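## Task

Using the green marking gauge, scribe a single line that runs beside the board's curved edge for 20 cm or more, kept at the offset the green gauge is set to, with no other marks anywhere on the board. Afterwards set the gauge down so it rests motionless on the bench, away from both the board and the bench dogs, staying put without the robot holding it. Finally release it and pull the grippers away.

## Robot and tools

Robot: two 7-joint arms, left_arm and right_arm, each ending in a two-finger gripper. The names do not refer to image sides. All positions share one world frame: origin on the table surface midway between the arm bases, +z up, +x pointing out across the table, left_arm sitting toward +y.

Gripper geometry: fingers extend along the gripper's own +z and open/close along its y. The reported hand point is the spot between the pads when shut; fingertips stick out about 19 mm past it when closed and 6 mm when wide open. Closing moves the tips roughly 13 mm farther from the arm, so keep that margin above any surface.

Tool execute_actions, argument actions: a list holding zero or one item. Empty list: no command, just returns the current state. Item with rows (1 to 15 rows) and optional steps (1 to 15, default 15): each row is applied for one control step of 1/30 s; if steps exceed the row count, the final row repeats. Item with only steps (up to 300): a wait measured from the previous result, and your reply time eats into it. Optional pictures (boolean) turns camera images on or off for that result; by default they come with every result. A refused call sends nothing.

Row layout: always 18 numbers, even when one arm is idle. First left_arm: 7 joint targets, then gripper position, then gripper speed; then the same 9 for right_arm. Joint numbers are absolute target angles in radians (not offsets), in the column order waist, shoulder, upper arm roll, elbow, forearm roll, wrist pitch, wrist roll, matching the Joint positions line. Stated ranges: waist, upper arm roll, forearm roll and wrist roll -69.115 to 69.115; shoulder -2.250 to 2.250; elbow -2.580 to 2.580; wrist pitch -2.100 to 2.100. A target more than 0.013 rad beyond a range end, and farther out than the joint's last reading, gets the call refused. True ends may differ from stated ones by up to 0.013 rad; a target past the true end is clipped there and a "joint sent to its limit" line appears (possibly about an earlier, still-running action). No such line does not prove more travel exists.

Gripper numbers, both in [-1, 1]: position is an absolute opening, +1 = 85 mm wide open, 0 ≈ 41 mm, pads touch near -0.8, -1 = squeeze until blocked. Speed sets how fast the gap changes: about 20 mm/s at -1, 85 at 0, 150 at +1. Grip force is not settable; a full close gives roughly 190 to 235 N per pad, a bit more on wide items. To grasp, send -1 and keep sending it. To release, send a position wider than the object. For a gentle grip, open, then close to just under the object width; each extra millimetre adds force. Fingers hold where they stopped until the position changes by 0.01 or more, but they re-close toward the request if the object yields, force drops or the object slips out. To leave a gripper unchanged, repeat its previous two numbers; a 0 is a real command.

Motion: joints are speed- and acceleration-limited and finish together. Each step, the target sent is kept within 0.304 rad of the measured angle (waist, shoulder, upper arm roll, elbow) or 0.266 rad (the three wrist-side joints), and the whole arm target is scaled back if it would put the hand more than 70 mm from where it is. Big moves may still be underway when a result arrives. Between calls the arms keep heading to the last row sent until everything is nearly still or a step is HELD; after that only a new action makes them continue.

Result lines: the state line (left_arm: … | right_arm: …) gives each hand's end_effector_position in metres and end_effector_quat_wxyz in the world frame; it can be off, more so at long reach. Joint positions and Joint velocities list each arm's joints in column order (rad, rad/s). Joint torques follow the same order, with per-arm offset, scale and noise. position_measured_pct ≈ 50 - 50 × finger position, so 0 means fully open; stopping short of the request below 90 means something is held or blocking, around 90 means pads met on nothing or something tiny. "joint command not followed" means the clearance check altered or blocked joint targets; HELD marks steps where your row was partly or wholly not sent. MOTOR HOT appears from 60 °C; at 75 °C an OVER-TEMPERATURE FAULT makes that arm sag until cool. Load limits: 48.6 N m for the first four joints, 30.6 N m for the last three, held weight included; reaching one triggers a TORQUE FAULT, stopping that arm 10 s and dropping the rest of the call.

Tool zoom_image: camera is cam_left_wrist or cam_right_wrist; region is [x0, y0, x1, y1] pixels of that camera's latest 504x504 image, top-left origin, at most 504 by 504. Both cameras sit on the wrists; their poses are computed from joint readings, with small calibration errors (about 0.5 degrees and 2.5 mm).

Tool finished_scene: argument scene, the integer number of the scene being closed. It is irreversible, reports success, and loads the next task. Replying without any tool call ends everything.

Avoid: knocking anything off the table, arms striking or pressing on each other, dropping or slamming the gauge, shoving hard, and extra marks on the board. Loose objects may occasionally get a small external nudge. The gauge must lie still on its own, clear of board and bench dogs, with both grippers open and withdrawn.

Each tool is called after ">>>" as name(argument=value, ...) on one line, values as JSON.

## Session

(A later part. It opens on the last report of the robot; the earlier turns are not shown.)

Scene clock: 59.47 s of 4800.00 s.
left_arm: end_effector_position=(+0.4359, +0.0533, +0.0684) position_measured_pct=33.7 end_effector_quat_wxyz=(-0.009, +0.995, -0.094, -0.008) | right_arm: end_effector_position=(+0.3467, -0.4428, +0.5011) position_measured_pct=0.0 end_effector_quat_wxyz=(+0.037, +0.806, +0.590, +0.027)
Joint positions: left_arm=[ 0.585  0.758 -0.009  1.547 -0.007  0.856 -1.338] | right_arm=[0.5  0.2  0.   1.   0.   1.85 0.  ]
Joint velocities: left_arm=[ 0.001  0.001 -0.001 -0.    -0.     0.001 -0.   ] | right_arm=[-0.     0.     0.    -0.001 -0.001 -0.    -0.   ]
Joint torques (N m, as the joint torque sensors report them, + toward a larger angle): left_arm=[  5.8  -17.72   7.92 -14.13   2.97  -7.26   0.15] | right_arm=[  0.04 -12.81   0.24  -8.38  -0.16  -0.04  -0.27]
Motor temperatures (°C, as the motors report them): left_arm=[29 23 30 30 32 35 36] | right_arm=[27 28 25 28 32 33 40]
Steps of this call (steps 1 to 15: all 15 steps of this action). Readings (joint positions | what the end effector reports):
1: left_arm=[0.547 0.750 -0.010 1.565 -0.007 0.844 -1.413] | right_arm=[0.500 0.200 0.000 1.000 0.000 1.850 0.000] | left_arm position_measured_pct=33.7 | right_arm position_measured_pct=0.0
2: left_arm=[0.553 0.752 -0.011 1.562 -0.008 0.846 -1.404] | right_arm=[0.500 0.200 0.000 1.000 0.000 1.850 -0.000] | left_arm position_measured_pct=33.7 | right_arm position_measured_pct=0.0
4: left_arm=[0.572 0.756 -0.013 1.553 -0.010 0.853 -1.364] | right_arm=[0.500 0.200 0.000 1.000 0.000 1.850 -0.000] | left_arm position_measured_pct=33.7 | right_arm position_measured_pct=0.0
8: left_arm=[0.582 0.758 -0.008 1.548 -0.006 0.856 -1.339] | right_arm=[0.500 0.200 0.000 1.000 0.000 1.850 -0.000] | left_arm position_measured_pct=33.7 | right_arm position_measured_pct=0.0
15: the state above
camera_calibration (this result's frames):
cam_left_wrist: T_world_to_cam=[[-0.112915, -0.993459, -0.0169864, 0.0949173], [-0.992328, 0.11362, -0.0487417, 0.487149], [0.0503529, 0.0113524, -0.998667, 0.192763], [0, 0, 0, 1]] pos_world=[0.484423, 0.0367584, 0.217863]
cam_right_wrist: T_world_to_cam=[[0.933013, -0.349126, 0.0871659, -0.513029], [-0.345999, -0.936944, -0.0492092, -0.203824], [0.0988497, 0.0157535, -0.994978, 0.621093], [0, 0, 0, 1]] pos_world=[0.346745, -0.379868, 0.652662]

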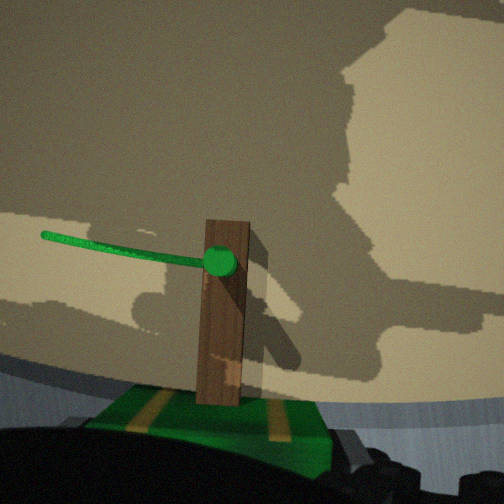

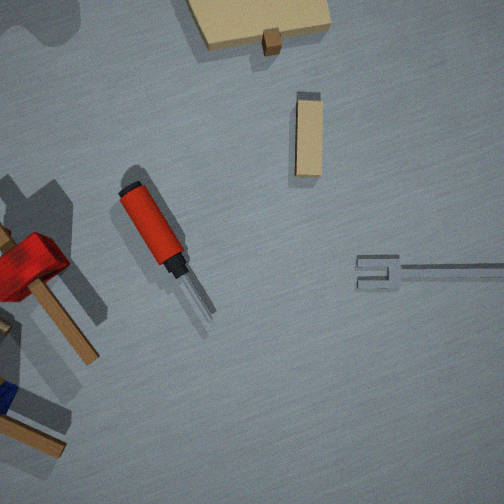

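>>> execute_actions(actions=[{"rows":[[0.632,0.768,0,1.521,0,0.8526,-1.295,-1,0.5,0.5,0.2,0,1.0,0,1.85,0,1,0]]}], pictures=false)

>>> execute_actions(actions=[{"rows":[[0.6686,0.7805,0,1.4917,0,0.8694,-1.224,-1,0.5,0.5,0.2,0,1.0,0,1.85,0,1,0]]}], pictures=false)

>>> execute_actions(actions=[{"rows":[[0.703,0.7964,0,1.456,0,0.889,-1.154,-1,0.5,0.5,0.2,0,1.0,0,1.85,0,1,0]]}], pictures=false)

>>> execute_actions(actions=[{"rows":[[0.7357,0.8149,0,1.415,0,0.9117,-1.085,-1,0.5,0.5,0.2,0,1.0,0,1.85,0,1,0]]}])

Scene clock: 66.30 s of 4800.00 s.
left_arm: end_effector_position=(+0.4299, +0.0265, +0.0685) position_measured_pct=33.7 end_effector_quat_wxyz=(-0.004, +0.995, -0.095, -0.005) | right_arm: end_effector_position=(+0.3467, -0.4428, +0.5011) position_measured_pct=0.0 end_effector_quat_wxyz=(+0.037, +0.806, +0.590, +0.027)
Joint positions: left_arm=[ 0.628  0.767 -0.004  1.527 -0.002  0.861 -1.294] | right_arm=[ 0.5   0.2  -0.    1.    0.    1.85 -0.  ]
Joint velocities: left_arm=[ 0.002  0.    -0.001 -0.    -0.001  0.001  0.001] | right_arm=[ 0.    -0.    -0.    -0.001  0.     0.     0.001]
Joint torques (N m, as the joint torque sensors report them, + toward a larger angle): left_arm=[  3.19 -20.74   3.49 -11.18   0.91  -4.41  -0.39] | right_arm=[ -0.03 -12.34   0.54  -8.48  -0.19   0.    -0.24]
Motor temperatures (°C, as the motors report them): left_arm=[29 24 30 30 32 35 36] | right_arm=[27 28 25 28 32 33 40]
Steps of this call (steps 1 to 15: the robot went on to your last target; steps 16 to 90: nothing new was sent; then 3.33 s passed at rest; steps 91 to 105: all 15 steps of this action). Readings (joint positions | what the end effector reports):
91: left_arm=[0.586 0.758 -0.010 1.547 -0.007 0.857 -1.337] | right_arm=[0.500 0.200 0.000 1.000 0.000 1.850 -0.000] | left_arm position_measured_pct=33.7 | right_arm position_measured_pct=0.0
92: left_arm=[0.592 0.759 -0.011 1.544 -0.008 0.858 -1.331] | right_arm=[0.500 0.200 0.000 1.000 0.000 1.850 -0.000] | left_arm position_measured_pct=33.7 | right_arm position_measured_pct=0.0
94: left_arm=[0.613 0.763 -0.010 1.535 -0.006 0.861 -1.309] | right_arm=[0.500 0.200 0.000 1.000 0.000 1.850 0.000] | left_arm position_measured_pct=33.7 | right_arm position_measured_pct=0.0
98: left_arm=[0.626 0.767 -0.002 1.528 -0.002 0.860 -1.295] | right_arm=[0.500 0.200 0.000 1.000 0.000 1.850 -0.000] | left_arm position_measured_pct=33.7 | right_arm position_measured_pct=0.0
105: the state above

Scene clock: 66.80 s of 4800.00 s.
left_arm: end_effector_position=(+0.4260, +0.0051, +0.0685) position_measured_pct=33.7 end_effector_quat_wxyz=(-0.004, +0.997, -0.079, -0.005) | right_arm: end_effector_position=(+0.3467, -0.4428, +0.5011) position_measured_pct=0.0 end_effector_quat_wxyz=(+0.037, +0.806, +0.590, +0.027)
Joint positions: left_arm=[ 0.666  0.78  -0.002  1.497 -0.001  0.877 -1.223] | right_arm=[ 0.5   0.2   0.    1.    0.    1.85 -0.  ]
Joint velocities: left_arm=[ 0.002  0.001 -0.001 -0.    -0.001  0.001  0.   ] | right_arm=[-0.     0.     0.     0.    -0.001  0.    -0.001]
Joint torques (N m, as the joint torque sensors report them, + toward a larger angle): left_arm=[  1.94 -21.35   1.93 -11.48   0.66  -4.05  -0.27] | right_arm=[ -0.08 -12.47   0.42  -8.37  -0.07  -0.06  -0.17]
Motor temperatures (°C, as the motors report them): left_arm=[29 24 30 30 32 35 36] | right_arm=[27 28 25 28 32 33 40]
Steps of this call (steps 1 to 15: all 15 steps of this action). Readings (joint positions | what the end effector reports):
1: left_arm=[0.630 0.767 -0.004 1.526 -0.003 0.862 -1.293] | right_arm=[0.500 0.200 0.000 1.000 0.000 1.850 -0.000] | left_arm position_measured_pct=33.7 | right_arm position_measured_pct=0.0
2: left_arm=[0.636 0.770 -0.006 1.522 -0.004 0.865 -1.283] | right_arm=[0.500 0.200 0.000 1.000 0.000 1.850 -0.000] | left_arm position_measured_pct=33.7 | right_arm position_measured_pct=0.0
4: left_arm=[0.654 0.775 -0.008 1.508 -0.005 0.875 -1.246] | right_arm=[0.500 0.200 -0.000 1.000 0.000 1.850 -0.000] | left_arm position_measured_pct=33.7 | right_arm position_measured_pct=0.0
8: left_arm=[0.664 0.779 -0.001 1.498 -0.001 0.876 -1.224] | right_arm=[0.500 0.200 -0.000 1.000 0.000 1.850 0.000] | left_arm position_measured_pct=33.7 | right_arm position_measured_pct=0.0
15: the state above

Scene clock: 67.30 s of 4800.00 s.
left_arm: end_effector_position=(+0.4232, -0.0153, +0.0686) position_measured_pct=33.7 end_effector_quat_wxyz=(-0.004, +0.998, -0.061, -0.005) | right_arm: end_effector_position=(+0.3467, -0.4428, +0.5011) position_measured_pct=0.0 end_effector_quat_wxyz=(+0.037, +0.806, +0.590, +0.027)
Joint positions: left_arm=[ 0.701  0.796 -0.002  1.462 -0.001  0.897 -1.153] | right_arm=[ 0.5   0.2   0.    1.    0.    1.85 -0.  ]
Joint velocities: left_arm=[ 0.002 -0.001 -0.001 -0.    -0.    -0.001  0.   ] | right_arm=[-0.    -0.     0.    -0.002 -0.002  0.001 -0.001]
Joint torques (N m, as the joint torque sensors report them, + toward a larger angle): left_arm=[  1.63 -22.04   3.1  -11.96   0.49  -4.13  -0.06] | right_arm=[ -0.07 -12.62   0.28  -8.48  -0.12   0.14  -0.22]
Motor temperatures (°C, as the motors report them): left_arm=[29 24 30 30 32 35 36] | right_arm=[27 28 25 28 32 33 40]
Steps of this call (steps 1 to 15: all 15 steps of this action). Readings (joint positions | what the end effector reports):
1: left_arm=[0.668 0.781 -0.003 1.496 -0.002 0.878 -1.222] | right_arm=[0.500 0.200 0.000 1.000 0.000 1.850 -0.000] | left_arm position_measured_pct=33.7 | right_arm position_measured_pct=0.0
2: left_arm=[0.673 0.784 -0.005 1.491 -0.003 0.882 -1.212] | right_arm=[0.500 0.200 0.000 1.000 0.000 1.850 0.000] | left_arm position_measured_pct=33.7 | right_arm position_measured_pct=0.0
4: left_arm=[0.689 0.791 -0.007 1.474 -0.005 0.895 -1.175] | right_arm=[0.500 0.200 0.000 1.000 0.000 1.850 -0.000] | left_arm position_measured_pct=33.7 | right_arm position_measured_pct=0.0
8: left_arm=[0.699 0.795 -0.001 1.463 -0.000 0.896 -1.154] | right_arm=[0.500 0.200 0.000 1.000 0.000 1.850 0.000] | left_arm position_measured_pct=33.7 | right_arm position_measured_pct=0.0
15: the state above

Scene clock: 67.80 s of 4800.00 s.
left_arm: end_effector_position=(+0.4211, -0.0358, +0.0686) position_measured_pct=33.7 end_effector_quat_wxyz=(-0.004, +0.999, -0.044, -0.005) | right_arm: end_effector_position=(+0.3467, -0.4428, +0.5011) position_measured_pct=0.0 end_effector_quat_wxyz=(+0.037, +0.806, +0.590, +0.027)
Joint positions: left_arm=[ 0.734  0.814 -0.001  1.421 -0.001  0.92  -1.084] | right_arm=[0.5  0.2  0.   1.   0.   1.85 0.  ]
Joint velocities: left_arm=[ 0.002  0.001 -0.001 -0.001 -0.001  0.001  0.   ] | right_arm=[ 0.     0.     0.    -0.001 -0.002 -0.001 -0.   ]
Joint torques (N m, as the joint torque sensors report them, + toward a larger angle): left_arm=[  0.81 -22.35   1.2  -11.55   0.01  -4.08  -0.01] | right_arm=[  0.02 -12.67   0.37  -8.29  -0.05  -0.07  -0.21]
Motor temperatures (°C, as the motors report them): left_arm=[29 24 30 30 32 35 36] | right_arm=[27 28 25 28 32 33 40]
Steps of this call (steps 1 to 15: all 15 steps of this action). Readings (joint positions | what the end effector reports):
1: left_arm=[0.702 0.797 -0.002 1.461 -0.001 0.898 -1.152] | right_arm=[0.500 0.200 0.000 1.000 0.000 1.850 0.000] | left_arm position_measured_pct=33.7 | right_arm position_measured_pct=0.0
2: left_arm=[0.707 0.799 -0.004 1.456 -0.002 0.902 -1.144] | right_arm=[0.500 0.200 0.000 1.000 0.000 1.850 -0.000] | left_arm position_measured_pct=33.7 | right_arm position_measured_pct=0.0
4: left_arm=[0.722 0.808 -0.007 1.437 -0.005 0.917 -1.108] | right_arm=[0.500 0.200 0.000 1.000 0.000 1.850 0.000] | left_arm position_measured_pct=33.7 | right_arm position_measured_pct=0.0
8: left_arm=[0.732 0.813 -0.000 1.422 0.000 0.918 -1.085] | right_arm=[0.500 0.200 0.000 1.000 0.000 1.850 -0.000] | left_arm position_measured_pct=33.7 | right_arm position_measured_pct=0.0
15: the state above
camera_calibration (this result's frames):
cam_left_wrist: T_world_to_cam=[[-0.0112006, -0.999903, -0.00826384, -0.0389497], [-0.998481, 0.0116299, -0.0538636, 0.481866], [0.0539545, 0.00764797, -0.998514, 0.19308], [0, 0, 0, 1]] pos_world=[0.47028, -0.0460266, 0.218426]
cam_right_wrist: T_world_to_cam=[[0.933013, -0.349125, 0.0871659, -0.513029], [-0.345999, -0.936944, -0.0492093, -0.203824], [0.0988497, 0.0157536, -0.994978, 0.621093], [0, 0, 0, 1]] pos_world=[0.346745, -0.379868, 0.652662]

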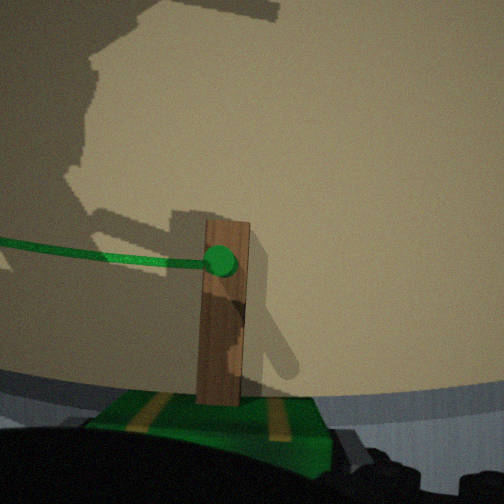

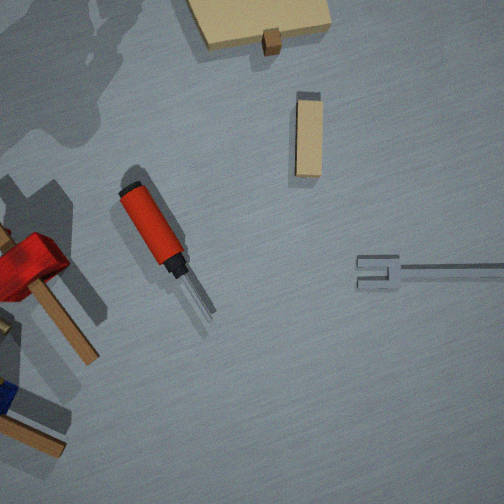

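>>> execute_actions(actions=[{"rows":[[0.766,0.837,0,1.368,0,0.9366,-1.01,-1,0.5,0.5,0.2,0,1.0,0,1.85,0,1,0]]}], pictures=false)

>>> execute_actions(actions=[{"rows":[[0.7945,0.861,0,1.3148,0,0.9658,-0.945,-1,0.5,0.5,0.2,0,1.0,0,1.85,0,1,0]]}], pictures=false)

>>> execute_actions(actions=[{"rows":[[0.821,0.888,0,1.255,0,0.9986,-0.88,-1,0.5,0.5,0.2,0,1.0,0,1.85,0,1,0]]}], pictures=false)

>>> execute_actions(actions=[{"rows":[[0.846,0.9178,0,1.1886,0,1.0352,-0.82,-1,0.5,0.5,0.2,0,1.0,0,1.85,0,1,0]]}])

>>> execute_actions(actions=[{"rows":[[0.858,0.934,0,1.153,0,1.0546,-0.79,-1,0.5,0.5,0.2,0,1.0,0,1.85,0,1,0]]}], pictures=false)

>>> execute_actions(actions=[{"rows":[[0.858,0.68,0,1.153,0,1.2,-0.79,-1,0.5,0.5,0.2,0,1.0,0,1.85,0,1,0]]}])

>>> execute_actions(actions=[{"rows":[[-0.486,0.68,0,1.2,0,1.2,0.03,-1,0.5,0.5,0.2,0,1.0,0,1.85,0,1,0]]}], pictures=false)

>>> execute_actions(actions=[{"steps":60}], pictures=false)

>>> execute_actions(actions=[{"rows":[[-0.486,0.873,0,1.3154,0,0.953,0.03,-1,0.5,0.5,0.2,0,1.0,0,1.85,0,1,0]]}], pictures=false)

>>> execute_actions(actions=[{"steps":10}], pictures=false)

>>> execute_actions(actions=[{"rows":[[-0.486,0.873,0,1.3154,0,0.953,0.03,1,0.5,0.5,0.2,0,1.0,0,1.85,0,1,0]]}], pictures=false)

>>> execute_actions(actions=[{"rows":[[-0.486,0.65,0,1.28,0,1.17,0.03,1,0.5,0.5,0.2,0,1.0,0,1.85,0,1,0]]}])

Scene clock: 79.37 s of 4800.00 s.
left_arm: end_effector_position=(+0.4199, -0.0548, +0.0685) position_measured_pct=33.7 end_effector_quat_wxyz=(-0.005, +1.000, -0.021, -0.006) | right_arm: end_effector_position=(+0.3467, -0.4428, +0.5011) position_measured_pct=0.0 end_effector_quat_wxyz=(+0.037, +0.806, +0.590, +0.027)
Joint positions: left_arm=[ 0.765  0.835 -0.002  1.375 -0.001  0.947 -1.009] | right_arm=[ 0.5   0.2  -0.    1.    0.    1.85 -0.  ]
Joint velocities: left_arm=[ 0.002  0.    -0.001 -0.001 -0.001  0.001 -0.001] | right_arm=[ 0.     0.     0.001  0.001  0.001 -0.    -0.001]
Joint torques (N m, as the joint torque sensors report them, + toward a larger angle): left_arm=[  1.17 -22.01   2.38 -11.85   0.62  -5.43  -0.39] | right_arm=[ -0.09 -12.65   0.31  -8.42  -0.08  -0.09  -0.22]
Motor temperatures (°C, as the motors report them): left_arm=[29 24 30 30 32 35 36] | right_arm=[27 28 25 28 32 33 40]
Steps of this call (steps 1 to 15: the robot went on to your last target; steps 16 to 90: nothing new was sent; then 8.07 s passed at rest; steps 91 to 105: all 15 steps of this action). Readings (joint positions | what the end effector reports):
91: left_arm=[0.735 0.815 -0.002 1.420 -0.001 0.921 -1.083] | right_arm=[0.500 0.200 0.000 1.000 0.000 1.850 -0.000] | left_arm position_measured_pct=33.7 | right_arm position_measured_pct=0.0
92: left_arm=[0.739 0.818 -0.003 1.415 -0.002 0.925 -1.075] | right_arm=[0.500 0.200 0.000 1.000 0.000 1.850 -0.000] | left_arm position_measured_pct=33.7 | right_arm position_measured_pct=0.0
94: left_arm=[0.752 0.827 -0.006 1.394 -0.005 0.942 -1.039] | right_arm=[0.500 0.200 -0.000 1.000 0.000 1.850 0.000] | left_arm position_measured_pct=33.7 | right_arm position_measured_pct=0.0
98: left_arm=[0.762 0.834 -0.001 1.377 -0.000 0.946 -1.010] | right_arm=[0.500 0.200 0.000 1.000 0.000 1.850 0.000] | left_arm position_measured_pct=33.7 | right_arm position_measured_pct=0.0
105: the state above

Scene clock: 79.87 s of 4800.00 s.
left_arm: end_effector_position=(+0.4192, -0.0755, +0.0685) position_measured_pct=33.7 end_effector_quat_wxyz=(-0.005, +1.000, -0.003, -0.006) | right_arm: end_effector_position=(+0.3467, -0.4428, +0.5011) position_measured_pct=0.0 end_effector_quat_wxyz=(+0.037, +0.806, +0.590, +0.027)
Joint positions: left_arm=[ 0.794  0.859 -0.001  1.321 -0.     0.976 -0.944] | right_arm=[ 0.5   0.2   0.    1.    0.    1.85 -0.  ]
Joint velocities: left_arm=[ 0.002 -0.001 -0.001 -0.001 -0.001  0.002  0.002] | right_arm=[ 0.    -0.001  0.001 -0.001 -0.001 -0.     0.001]
Joint torques (N m, as the joint torque sensors report them, + toward a larger angle): left_arm=[  0.07 -21.82   1.74 -12.98   0.07  -4.89  -0.07] | right_arm=[ -0.05 -12.53   0.37  -8.34  -0.22   0.11  -0.18]
Motor temperatures (°C, as the motors report them): left_arm=[29 24 30 30 32 35 36] | right_arm=[27 28 25 28 32 33 40]
Steps of this call (steps 1 to 15: all 15 steps of this action). Readings (joint positions | what the end effector reports):
1: left_arm=[0.765 0.836 -0.002 1.374 -0.001 0.947 -1.008] | right_arm=[0.500 0.200 0.000 1.000 0.000 1.850 -0.000] | left_arm position_measured_pct=33.7 | right_arm position_measured_pct=0.0
2: left_arm=[0.769 0.839 -0.003 1.368 -0.002 0.952 -1.002] | right_arm=[0.500 0.200 0.000 1.000 0.000 1.850 -0.000] | left_arm position_measured_pct=33.7 | right_arm position_measured_pct=0.0
4: left_arm=[0.780 0.849 -0.006 1.346 -0.004 0.970 -0.972] | right_arm=[0.500 0.200 0.000 1.000 0.000 1.850 0.000] | left_arm position_measured_pct=33.7 | right_arm position_measured_pct=0.0
8: left_arm=[0.791 0.857 -0.000 1.324 0.000 0.975 -0.945] | right_arm=[0.500 0.200 0.000 1.000 0.000 1.850 -0.000] | left_arm position_measured_pct=33.7 | right_arm position_measured_pct=0.0
15: the state above

Scene clock: 80.37 s of 4800.00 s.
left_arm: end_effector_position=(+0.4193, -0.0960, +0.0685) position_measured_pct=33.7 end_effector_quat_wxyz=(-0.004, +1.000, +0.015, -0.006) | right_arm: end_effector_position=(+0.3467, -0.4428, +0.5011) position_measured_pct=0.0 end_effector_quat_wxyz=(+0.037, +0.806, +0.590, +0.027)
Joint positions: left_arm=[ 0.821  0.886  0.     1.261  0.     1.009 -0.879] | right_arm=[ 0.5   0.2   0.    1.    0.    1.85 -0.  ]
Joint velocities: left_arm=[ 0.001  0.001 -0.001 -0.001 -0.     0.003  0.001] | right_arm=[ 0.    -0.    -0.     0.001 -0.001 -0.    -0.001]
Joint torques (N m, as the joint torque sensors report them, + toward a larger angle): left_arm=[  0.17 -22.51   0.88 -12.85  -0.23  -5.24  -0.52] | right_arm=[  0.09 -12.47   0.4   -8.28  -0.19   0.28  -0.12]
Motor temperatures (°C, as the motors report them): left_arm=[29 24 30 30 32 35 36] | right_arm=[27 28 25 28 32 33 40]
Steps of this call (steps 1 to 15: all 15 steps of this action). Readings (joint positions | what the end effector reports):
1: left_arm=[0.795 0.860 -0.001 1.320 -0.000 0.977 -0.943] | right_arm=[0.500 0.200 0.000 1.000 0.000 1.850 -0.000] | left_arm position_measured_pct=33.7 | right_arm position_measured_pct=0.0
2: left_arm=[0.797 0.862 -0.002 1.315 -0.001 0.981 -0.938] | right_arm=[0.500 0.200 0.000 1.000 0.000 1.850 -0.000] | left_arm position_measured_pct=33.7 | right_arm position_measured_pct=0.0
4: left_arm=[0.808 0.873 -0.005 1.292 -0.004 1.001 -0.910] | right_arm=[0.500 0.200 0.000 1.000 0.000 1.850 -0.000] | left_arm position_measured_pct=33.7 | right_arm position_measured_pct=0.0
8: left_arm=[0.818 0.883 0.000 1.265 0.001 1.008 -0.880] | right_arm=[0.500 0.200 0.000 1.000 0.000 1.850 -0.000] | left_arm position_measured_pct=33.7 | right_arm position_measured_pct=0.0
15: the state above

Scene clock: 80.87 s of 4800.00 s.
left_arm: end_effector_position=(+0.4201, -0.1170, +0.0686) position_measured_pct=33.7 end_effector_quat_wxyz=(-0.004, +0.999, +0.032, -0.005) | right_arm: end_effector_position=(+0.3467, -0.4428, +0.5011) position_measured_pct=0.0 end_effector_quat_wxyz=(+0.037, +0.806, +0.590, +0.027)
Joint positions: left_arm=[ 0.847  0.916  0.001  1.194  0.001  1.045 -0.819] | right_arm=[ 0.5   0.2   0.    1.    0.    1.85 -0.  ]
Joint velocities: left_arm=[ 0.003  0.001 -0.001 -0.002 -0.     0.002 -0.   ] | right_arm=[-0.     0.    -0.     0.    -0.    -0.001 -0.   ]
Joint torques (N m, as the joint torque sensors report them, + toward a larger angle): left_arm=[ -0.92 -22.85   0.51 -12.83  -0.76  -5.05  -0.05] | right_arm=[  0.04 -12.63   0.28  -8.38  -0.19  -0.05  -0.09]
Motor temperatures (°C, as the motors report them): left_arm=[29 24 30 30 32 35 36] | right_arm=[27 28 25 28 32 33 40]
Steps of this call (steps 1 to 15: all 15 steps of this action). Readings (joint positions | what the end effector reports):
1: left_arm=[0.822 0.886 -0.000 1.260 0.000 1.010 -0.878] | right_arm=[0.500 0.200 0.000 1.000 0.000 1.850 -0.000] | left_arm position_measured_pct=33.7 | right_arm position_measured_pct=0.0
2: left_arm=[0.824 0.889 -0.001 1.255 -0.000 1.014 -0.874] | right_arm=[0.500 0.200 0.000 1.000 0.000 1.850 0.000] | left_arm position_measured_pct=33.7 | right_arm position_measured_pct=0.0
4: left_arm=[0.833 0.900 -0.004 1.231 -0.003 1.034 -0.850] | right_arm=[0.500 0.200 -0.000 1.000 0.000 1.850 -0.000] | left_arm position_measured_pct=33.7 | right_arm position_measured_pct=0.0
8: left_arm=[0.844 0.913 0.001 1.198 0.001 1.044 -0.821] | right_arm=[0.500 0.200 0.000 1.000 0.000 1.850 -0.000] | left_arm position_measured_pct=33.7 | right_arm position_measured_pct=0.0
15: the state above
camera_calibration (this result's frames):
cam_left_wrist: T_world_to_cam=[[0.140201, -0.990086, -0.00853826, -0.18262], [-0.988719, -0.139537, -0.0544517, 0.460074], [0.0527205, 0.0160761, -0.99848, 0.195276], [0, 0, 0, 1]] pos_world=[0.470192, -0.119751, 0.218472]
cam_right_wrist: T_world_to_cam=[[0.933013, -0.349125, 0.0871659, -0.513029], [-0.345999, -0.936944, -0.0492092, -0.203824], [0.0988497, 0.0157535, -0.994978, 0.621093], [0, 0, 0, 1]] pos_world=[0.346745, -0.379868, 0.652662]

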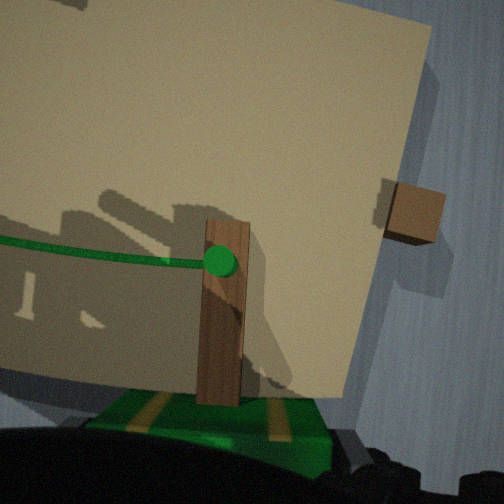

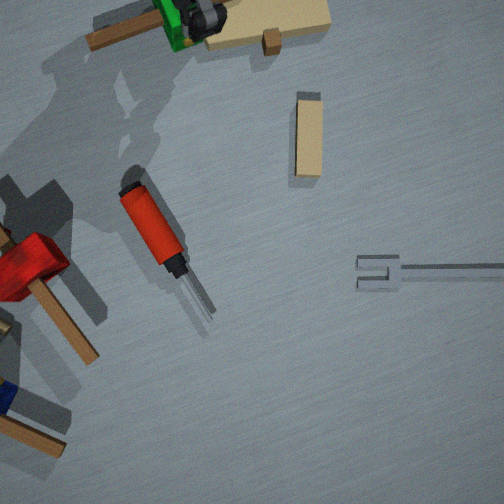

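Scene clock: 81.37 s of 4800.00 s.
left_arm: end_effector_position=(+0.4207, -0.1264, +0.0685) position_measured_pct=33.7 end_effector_quat_wxyz=(-0.004, +0.999, +0.041, -0.005) | right_arm: end_effector_position=(+0.3467, -0.4428, +0.5011) position_measured_pct=0.0 end_effector_quat_wxyz=(+0.037, +0.806, +0.590, +0.027)
Joint positions: left_arm=[ 0.859  0.931  0.001  1.159  0.001  1.065 -0.789] | right_arm=[ 0.5   0.2   0.    1.    0.    1.85 -0.  ]
Joint velocities: left_arm=[ 0.001  0.    -0.    -0.    -0.     0.001  0.001] | right_arm=[-0.    -0.     0.001  0.     0.001 -0.001  0.001]
Joint torques (N m, as the joint torque sensors report them, + toward a larger angle): left_arm=[ -0.06 -22.77   0.48 -12.54  -0.49  -5.39  -0.12] | right_arm=[ -0.14 -12.5    0.61  -8.22  -0.33  -0.01  -0.09]
Motor temperatures (°C, as the motors report them): left_arm=[29 24 30 30 32 35 36] | right_arm=[27 28 25 28 32 33 40]
Steps of this call (steps 1 to 15: all 15 steps of this action). Readings (joint positions | what the end effector reports):
1: left_arm=[0.848 0.916 0.001 1.193 0.001 1.045 -0.819] | right_arm=[0.500 0.200 0.000 1.000 0.000 1.850 -0.000] | left_arm position_measured_pct=33.7 | right_arm position_measured_pct=0.0
2: left_arm=[0.850 0.919 0.000 1.188 0.000 1.050 -0.814] | right_arm=[0.500 0.200 0.000 1.000 0.000 1.850 -0.000] | left_arm position_measured_pct=33.7 | right_arm position_measured_pct=0.0
4: left_arm=[0.855 0.926 -0.001 1.171 -0.001 1.063 -0.798] | right_arm=[0.500 0.200 0.000 1.000 0.000 1.850 -0.000] | left_arm position_measured_pct=33.7 | right_arm position_measured_pct=0.0
8: left_arm=[0.858 0.931 0.001 1.160 0.001 1.064 -0.790] | right_arm=[0.500 0.200 0.000 1.000 0.000 1.850 -0.000] | left_arm position_measured_pct=33.7 | right_arm position_measured_pct=0.0
15: the state above

Scene clock: 81.87 s of 4800.00 s.
left_arm: end_effector_position=(+0.4187, -0.1237, +0.2174) position_measured_pct=33.7 end_effector_quat_wxyz=(+0.035, +0.998, +0.041, +0.039) | right_arm: end_effector_position=(+0.3467, -0.4428, +0.5011) position_measured_pct=0.0 end_effector_quat_wxyz=(+0.037, +0.806, +0.590, +0.027)
Joint positions: left_arm=[ 0.858  0.687  0.     1.151 -0.     1.198 -0.79 ] | right_arm=[0.5  0.2  0.   1.   0.   1.85 0.  ]
Joint velocities: left_arm=[-0.001 -0.106 -0.001 -0.008 -0.001  0.071  0.001] | right_arm=[ 0.    -0.    -0.001 -0.002  0.001  0.     0.001]
Joint torques (N m, as the joint torque sensors report them, + toward a larger angle): left_arm=[  0.25 -17.75   0.54  -6.86  -0.18  -0.61  -0.02] | right_arm=[  0.04 -12.32   0.33  -8.33  -0.12  -0.01  -0.25]
Motor temperatures (°C, as the motors report them): left_arm=[29 24 30 30 32 35 36] | right_arm=[27 28 25 28 32 33 40]
Steps of this call (steps 1 to 15: all 15 steps of this action). Readings (joint positions | what the end effector reports):
1: left_arm=[0.859 0.930 0.000 1.159 0.001 1.065 -0.789] | right_arm=[0.500 0.200 0.000 1.000 0.000 1.850 -0.000] | left_arm position_measured_pct=33.7 | right_arm position_measured_pct=0.0
2: left_arm=[0.859 0.925 0.001 1.160 0.001 1.065 -0.790] | right_arm=[0.500 0.200 0.000 1.000 0.000 1.850 -0.000] | left_arm position_measured_pct=33.7 | right_arm position_measured_pct=0.0
4: left_arm=[0.860 0.899 0.002 1.161 0.002 1.077 -0.790] | right_arm=[0.500 0.200 0.000 1.000 0.000 1.850 0.000] | left_arm position_measured_pct=33.7 | right_arm position_measured_pct=0.0
8: left_arm=[0.859 0.804 0.000 1.157 0.000 1.129 -0.790] | right_arm=[0.500 0.200 0.000 1.000 0.000 1.850 -0.000] | left_arm position_measured_pct=33.7 | right_arm position_measured_pct=0.0
15: the state above
camera_calibration (this result's frames):
cam_left_wrist: T_world_to_cam=[[0.154948, -0.984725, 0.0794269, -0.212368], [-0.977439, -0.164489, -0.132504, 0.474996], [0.143544, -0.0571037, -0.987995, 0.294661], [0, 0, 0, 1]] pos_world=[0.454889, -0.114166, 0.37093]
cam_right_wrist: T_world_to_cam=[[0.933013, -0.349125, 0.0871656, -0.513029], [-0.345999, -0.936944, -0.0492093, -0.203824], [0.0988495, 0.0157538, -0.994978, 0.621093], [0, 0, 0, 1]] pos_world=[0.346745, -0.379868, 0.652662]

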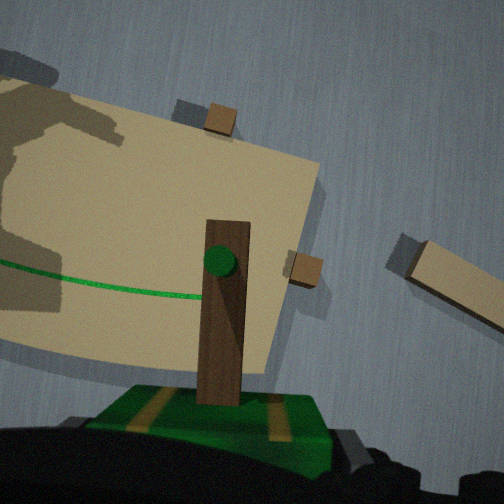

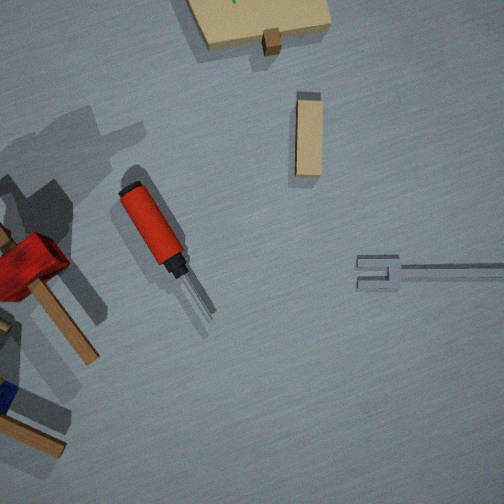

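Scene clock: 82.37 s of 4800.00 s.
left_arm: end_effector_position=(+0.5059, +0.0299, +0.2094) position_measured_pct=33.7 end_effector_quat_wxyz=(+0.025, +0.949, +0.314, +0.028) | right_arm: end_effector_position=(+0.3467, -0.4428, +0.5011) position_measured_pct=0.0 end_effector_quat_wxyz=(+0.037, +0.806, +0.590, +0.027)
Joint positions: left_arm=[ 0.56   0.682  0.001  1.185  0.     1.199 -0.531] | right_arm=[0.5  0.2  0.   1.   0.   1.85 0.  ]
Joint velocities: left_arm=[-0.715 -0.005 -0.003  0.041 -0.001  0.001  0.628] | right_arm=[-0.  0.  0.  0. -0.  0.  0.]
Joint torques (N m, as the joint torque sensors report them, + toward a larger angle): left_arm=[  0.82 -24.04   0.63  -9.13  -0.15  -0.09  -0.04] | right_arm=[ -0.1  -12.59   0.28  -8.32  -0.18   0.15  -0.08]
Motor temperatures (°C, as the motors report them): left_arm=[29 24 30 30 32 35 36] | right_arm=[27 28 25 28 32 33 40]
Steps of this call (steps 1 to 15: all 15 steps of this action). Readings (joint positions | what the end effector reports):
1: left_arm=[0.857 0.685 0.000 1.151 0.000 1.199 -0.789] | right_arm=[0.500 0.200 0.000 1.000 0.000 1.850 -0.000] | left_arm position_measured_pct=33.7 | right_arm position_measured_pct=0.0
2: left_arm=[0.851 0.685 0.002 1.153 0.001 1.199 -0.784] | right_arm=[0.500 0.200 0.000 1.000 0.000 1.850 -0.000] | left_arm position_measured_pct=33.7 | right_arm position_measured_pct=0.0
4: left_arm=[0.822 0.684 0.004 1.159 0.002 1.199 -0.760] | right_arm=[0.500 0.200 0.000 1.000 0.000 1.850 -0.000] | left_arm position_measured_pct=33.7 | right_arm position_measured_pct=0.0
8: left_arm=[0.726 0.683 0.001 1.171 0.000 1.199 -0.677] | right_arm=[0.500 0.200 -0.000 1.000 0.000 1.850 -0.000] | left_arm position_measured_pct=33.7 | right_arm position_measured_pct=0.0
15: the state above

Scene clock: 84.37 s of 4800.00 s.
left_arm: end_effector_position=(+0.4535, +0.6141, +0.2056) position_measured_pct=33.7 end_effector_quat_wxyz=(+0.014, +0.432, +0.901, +0.027) | right_arm: end_effector_position=(+0.3467, -0.4428, +0.5011) position_measured_pct=0.0 end_effector_quat_wxyz=(+0.037, +0.806, +0.590, +0.027)
Joint positions: left_arm=[-0.486  0.68  -0.     1.2   -0.     1.2    0.03 ] | right_arm=[0.5  0.2  0.   1.   0.   1.85 0.  ]
Joint velocities: left_arm=[-0.001 -0.     0.     0.     0.     0.     0.   ] | right_arm=[-0.     0.     0.    -0.     0.001  0.001 -0.001]
Joint torques (N m, as the joint torque sensors report them, + toward a larger angle): left_arm=[ -0.02 -22.83   0.68  -8.56  -0.07  -0.33  -0.11] | right_arm=[  0.09 -12.64   0.1   -8.32  -0.11   0.08  -0.05]
Motor temperatures (°C, as the motors report them): left_arm=[29 24 30 30 32 35 36] | right_arm=[27 28 25 28 32 33 40]
Steps of this call (steps 1 to 60: the robot went on to your last target). Readings (joint positions | what the end effector reports):
1: left_arm=[0.536 0.682 0.001 1.186 0.000 1.199 -0.510] | right_arm=[0.500 0.200 0.000 1.000 0.000 1.850 0.000] | left_arm position_measured_pct=33.7 | right_arm position_measured_pct=0.0
2: left_arm=[0.512 0.682 0.001 1.187 0.000 1.199 -0.489] | right_arm=[0.500 0.200 0.000 1.000 0.000 1.850 -0.000] | left_arm position_measured_pct=33.7 | right_arm position_measured_pct=0.0
4: left_arm=[0.464 0.682 0.001 1.189 0.000 1.199 -0.447] | right_arm=[0.500 0.200 -0.000 1.000 0.000 1.850 0.000] | left_arm position_measured_pct=33.7 | right_arm position_measured_pct=0.0
8: left_arm=[0.368 0.681 0.000 1.192 0.000 1.199 -0.363] | right_arm=[0.500 0.200 0.000 1.000 0.000 1.850 0.000] | left_arm position_measured_pct=33.7 | right_arm position_measured_pct=0.0
60: the state above
All arms were judged still, so your last target was given up. Only a new action makes them travel on or press farther. Fingers that are still opening or closing keep moving.

Scene clock: 84.87 s of 4800.00 s.
left_arm: end_effector_position=(+0.4502, +0.6117, +0.0637) position_measured_pct=33.7 end_effector_quat_wxyz=(+0.000, +0.433, +0.902, +0.001) | right_arm: end_effector_position=(+0.3467, -0.4428, +0.5011) position_measured_pct=0.0 end_effector_quat_wxyz=(+0.037, +0.806, +0.590, +0.027)
Joint positions: left_arm=[-0.486  0.87  -0.     1.316  0.     0.954  0.03 ] | right_arm=[ 0.5   0.2   0.    1.    0.    1.85 -0.  ]
Joint velocities: left_arm=[ 0.     0.027  0.001 -0.002 -0.    -0.026  0.001] | right_arm=[ 0.    -0.     0.    -0.001  0.001 -0.    -0.   ]
Joint torques (N m, as the joint torque sensors report them, + toward a larger angle): left_arm=[  0.41 -24.86   0.44  -7.52  -0.08  -0.58   0.06] | right_arm=[ -0.07 -12.67   0.49  -8.17  -0.17   0.03  -0.09]
Motor temperatures (°C, as the motors report them): left_arm=[29 24 30 30 32 35 36] | right_arm=[27 28 25 28 32 33 40]
Steps of this call (steps 1 to 15: all 15 steps of this action). Readings (joint positions | what the end effector reports):
1: left_arm=[-0.486 0.681 0.000 1.200 -0.000 1.199 0.030] | right_arm=[0.500 0.200 0.000 1.000 0.000 1.850 -0.000] | left_arm position_measured_pct=33.7 | right_arm position_measured_pct=0.0
2: left_arm=[-0.486 0.687 0.000 1.203 -0.000 1.193 0.030] | right_arm=[0.500 0.200 0.000 1.000 0.000 1.850 0.000] | left_arm position_measured_pct=33.7 | right_arm position_measured_pct=0.0
4: left_arm=[-0.486 0.715 0.000 1.218 -0.000 1.159 0.030] | right_arm=[0.500 0.200 0.000 1.000 0.000 1.850 -0.000] | left_arm position_measured_pct=33.7 | right_arm position_measured_pct=0.0
8: left_arm=[-0.486 0.798 0.000 1.269 -0.000 1.051 0.030] | right_arm=[0.500 0.200 -0.000 1.000 0.000 1.850 -0.000] | left_arm position_measured_pct=33.7 | right_arm position_measured_pct=0.0
15: the state above

Scene clock: 85.20 s of 4800.00 s.
left_arm: end_effector_position=(+0.4500, +0.6114, +0.0619) position_measured_pct=33.7 end_effector_quat_wxyz=(+0.000, +0.433, +0.902, +0.000) | right_arm: end_effector_position=(+0.3467, -0.4428, +0.5011) position_measured_pct=0.0 end_effector_quat_wxyz=(+0.037, +0.806, +0.590, +0.027)
Joint positions: left_arm=[-0.486  0.873 -0.     1.315  0.     0.953  0.03 ] | right_arm=[ 0.5   0.2   0.    1.    0.    1.85 -0.  ]
Joint velocities: left_arm=[-0.     0.001  0.    -0.    -0.    -0.001 -0.   ] | right_arm=[ 0.    -0.     0.001  0.    -0.    -0.    -0.001]
Joint torques (N m, as the joint torque sensors report them, + toward a larger angle): left_arm=[  0.65 -24.83   0.93  -6.78  -0.1    0.04   0.3 ] | right_arm=[ -0.23 -12.49   0.48  -8.26  -0.23  -0.02  -0.26]
Motor temperatures (°C, as the motors report them): left_arm=[29 24 30 30 32 35 36] | right_arm=[27 28 25 28 32 33 40]
Steps of this call (steps 1 to 10: the robot went on to your last target). Readings (joint positions | what the end effector reports):
1: left_arm=[-0.486 0.870 -0.000 1.316 0.000 0.954 0.030] | right_arm=[0.500 0.200 0.000 1.000 0.000 1.850 -0.000] | left_arm position_measured_pct=33.7 | right_arm position_measured_pct=0.0
2: left_arm=[-0.486 0.871 -0.000 1.315 0.000 0.953 0.030] | right_arm=[0.500 0.200 0.000 1.000 0.000 1.850 0.000] | left_arm position_measured_pct=33.7 | right_arm position_measured_pct=0.0
4: left_arm=[-0.486 0.872 0.000 1.315 0.000 0.953 0.030] | right_arm=[0.500 0.200 0.000 1.000 0.000 1.850 0.000] | left_arm position_measured_pct=33.7 | right_arm position_measured_pct=0.0
8: left_arm=[-0.486 0.873 -0.000 1.315 0.000 0.953 0.030] | right_arm=[0.500 0.200 -0.000 1.000 0.000 1.850 0.000] | left_arm position_measured_pct=33.7 | right_arm position_measured_pct=0.0
10: the state above

Scene clock: 85.70 s of 4800.00 s.
left_arm: end_effector_position=(+0.4500, +0.6114, +0.0618) position_measured_pct=0.0 end_effector_quat_wxyz=(+0.000, +0.433, +0.902, +0.000) | right_arm: end_effector_position=(+0.3467, -0.4428, +0.5011) position_measured_pct=0.0 end_effector_quat_wxyz=(+0.037, +0.806, +0.590, +0.027)
Joint positions: left_arm=[-0.486  0.873  0.     1.315  0.     0.953  0.03 ] | right_arm=[ 0.5   0.2   0.    1.    0.    1.85 -0.  ]
Joint velocities: left_arm=[ 0.001 -0.003  0.     0.     0.    -0.    -0.   ] | right_arm=[-0.    -0.001 -0.    -0.002  0.     0.     0.001]
Joint torques (N m, as the joint torque sensors report them, + toward a larger angle): left_arm=[  0.49 -23.31   0.5   -6.86  -0.05  -0.24   0.2 ] | right_arm=[ -0.1  -12.67   0.47  -8.18  -0.17  -0.19  -0.23]
Motor temperatures (°C, as the motors report them): left_arm=[29 24 30 30 32 35 36] | right_arm=[27 28 25 28 32 33 40]
Steps of this call (steps 1 to 15: all 15 steps of this action). Readings (joint positions | what the end effector reports):
1: left_arm=[-0.486 0.873 -0.000 1.315 0.000 0.953 0.030] | right_arm=[0.500 0.200 0.000 1.000 0.000 1.850 -0.000] | left_arm position_measured_pct=33.7 | right_arm position_measured_pct=0.0
2: left_arm=[-0.486 0.873 -0.000 1.315 0.000 0.953 0.030] | right_arm=[0.500 0.200 -0.000 1.000 0.000 1.850 -0.000] | left_arm position_measured_pct=33.3 | right_arm position_measured_pct=0.0
4: left_arm=[-0.486 0.873 0.000 1.315 0.000 0.953 0.030] | right_arm=[0.500 0.200 0.000 1.000 0.000 1.850 -0.000] | left_arm position_measured_pct=27.4 | right_arm position_measured_pct=0.0
8: left_arm=[-0.486 0.873 0.000 1.315 0.000 0.953 0.030] | right_arm=[0.500 0.200 0.000 1.000 0.000 1.850 0.000] | left_arm position_measured_pct=11.5 | right_arm position_measured_pct=0.0
15: the state above

Scene clock: 86.20 s of 4800.00 s.
left_arm: end_effector_position=(+0.4368, +0.6014, +0.1958) position_measured_pct=0.0 end_effector_quat_wxyz=(+0.009, +0.433, +0.901, +0.017) | right_arm: end_effector_position=(+0.3467, -0.4428, +0.5011) position_measured_pct=0.0 end_effector_quat_wxyz=(+0.037, +0.806, +0.590, +0.027)
Joint positions: left_arm=[-0.486  0.655  0.     1.279 -0.     1.169  0.03 ] | right_arm=[ 0.5   0.2   0.    1.    0.    1.85 -0.  ]
Joint velocities: left_arm=[-0.001 -0.03  -0.001  0.011  0.001  0.022 -0.   ] | right_arm=[ 0.     0.     0.001  0.001  0.001 -0.     0.001]
Joint torques (N m, as the joint torque sensors report them, + toward a larger angle): left_arm=[ -0.11 -20.07   0.44  -7.6   -0.23  -0.5    0.26] | right_arm=[ -0.22 -12.65   0.36  -8.23  -0.18  -0.06  -0.22]
Motor temperatures (°C, as the motors report them): left_arm=[29 24 30 30 32 35 36] | right_arm=[27 28 25 28 32 33 40]
Steps of this call (steps 1 to 15: all 15 steps of this action). Readings (joint positions | what the end effector reports):
1: left_arm=[-0.486 0.872 -0.000 1.315 0.000 0.954 0.030] | right_arm=[0.500 0.200 0.000 1.000 0.000 1.850 0.000] | left_arm position_measured_pct=0.0 | right_arm position_measured_pct=0.0
2: left_arm=[-0.486 0.866 -0.000 1.315 0.000 0.959 0.030] | right_arm=[0.500 0.200 0.000 1.000 0.000 1.850 -0.000] | left_arm position_measured_pct=0.0 | right_arm position_measured_pct=0.0
4: left_arm=[-0.486 0.837 -0.000 1.312 0.000 0.984 0.030] | right_arm=[0.500 0.200 0.000 1.000 0.000 1.850 0.000] | left_arm position_measured_pct=0.0 | right_arm position_measured_pct=0.0
8: left_arm=[-0.486 0.743 -0.000 1.295 0.000 1.076 0.030] | right_arm=[0.500 0.200 0.000 1.000 0.000 1.850 -0.000] | left_arm position_measured_pct=0.0 | right_arm position_measured_pct=0.0
15: the state above
camera_calibration (this result's frames):
cam_left_wrist: T_world_to_cam=[[0.729678, 0.682719, 0.0382754, -0.745172], [0.683664, -0.727322, -0.0600434, 0.207862], [-0.0131542, 0.0699799, -0.997462, 0.305988], [0, 0, 0, 1]] pos_world=[0.405653, 0.638513, 0.346214]
cam_right_wrist: T_world_to_cam=[[0.933013, -0.349125, 0.0871658, -0.513029], [-0.345999, -0.936944, -0.0492093, -0.203824], [0.0988496, 0.0157537, -0.994978, 0.621093], [0, 0, 0, 1]] pos_world=[0.346745, -0.379868, 0.652662]

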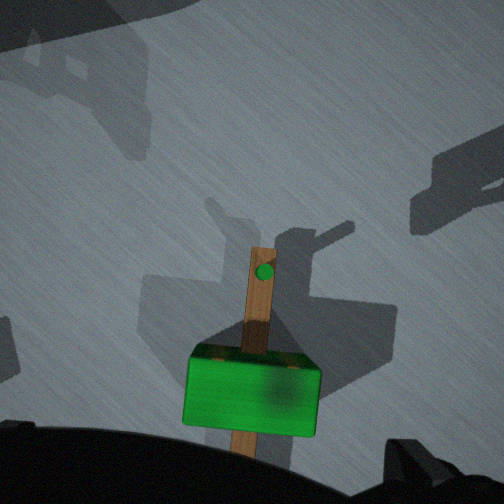

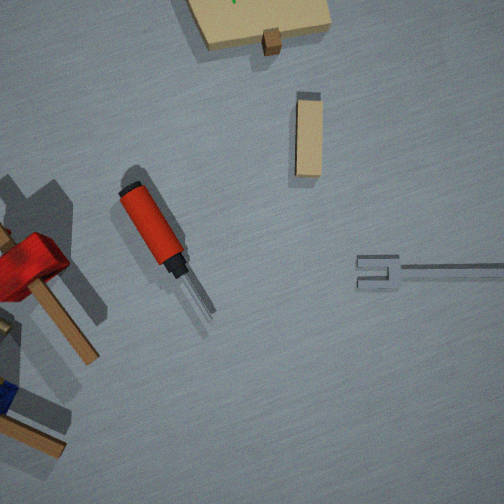

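>>> finished_scene(scene=2)

The scene is finished: the task was done.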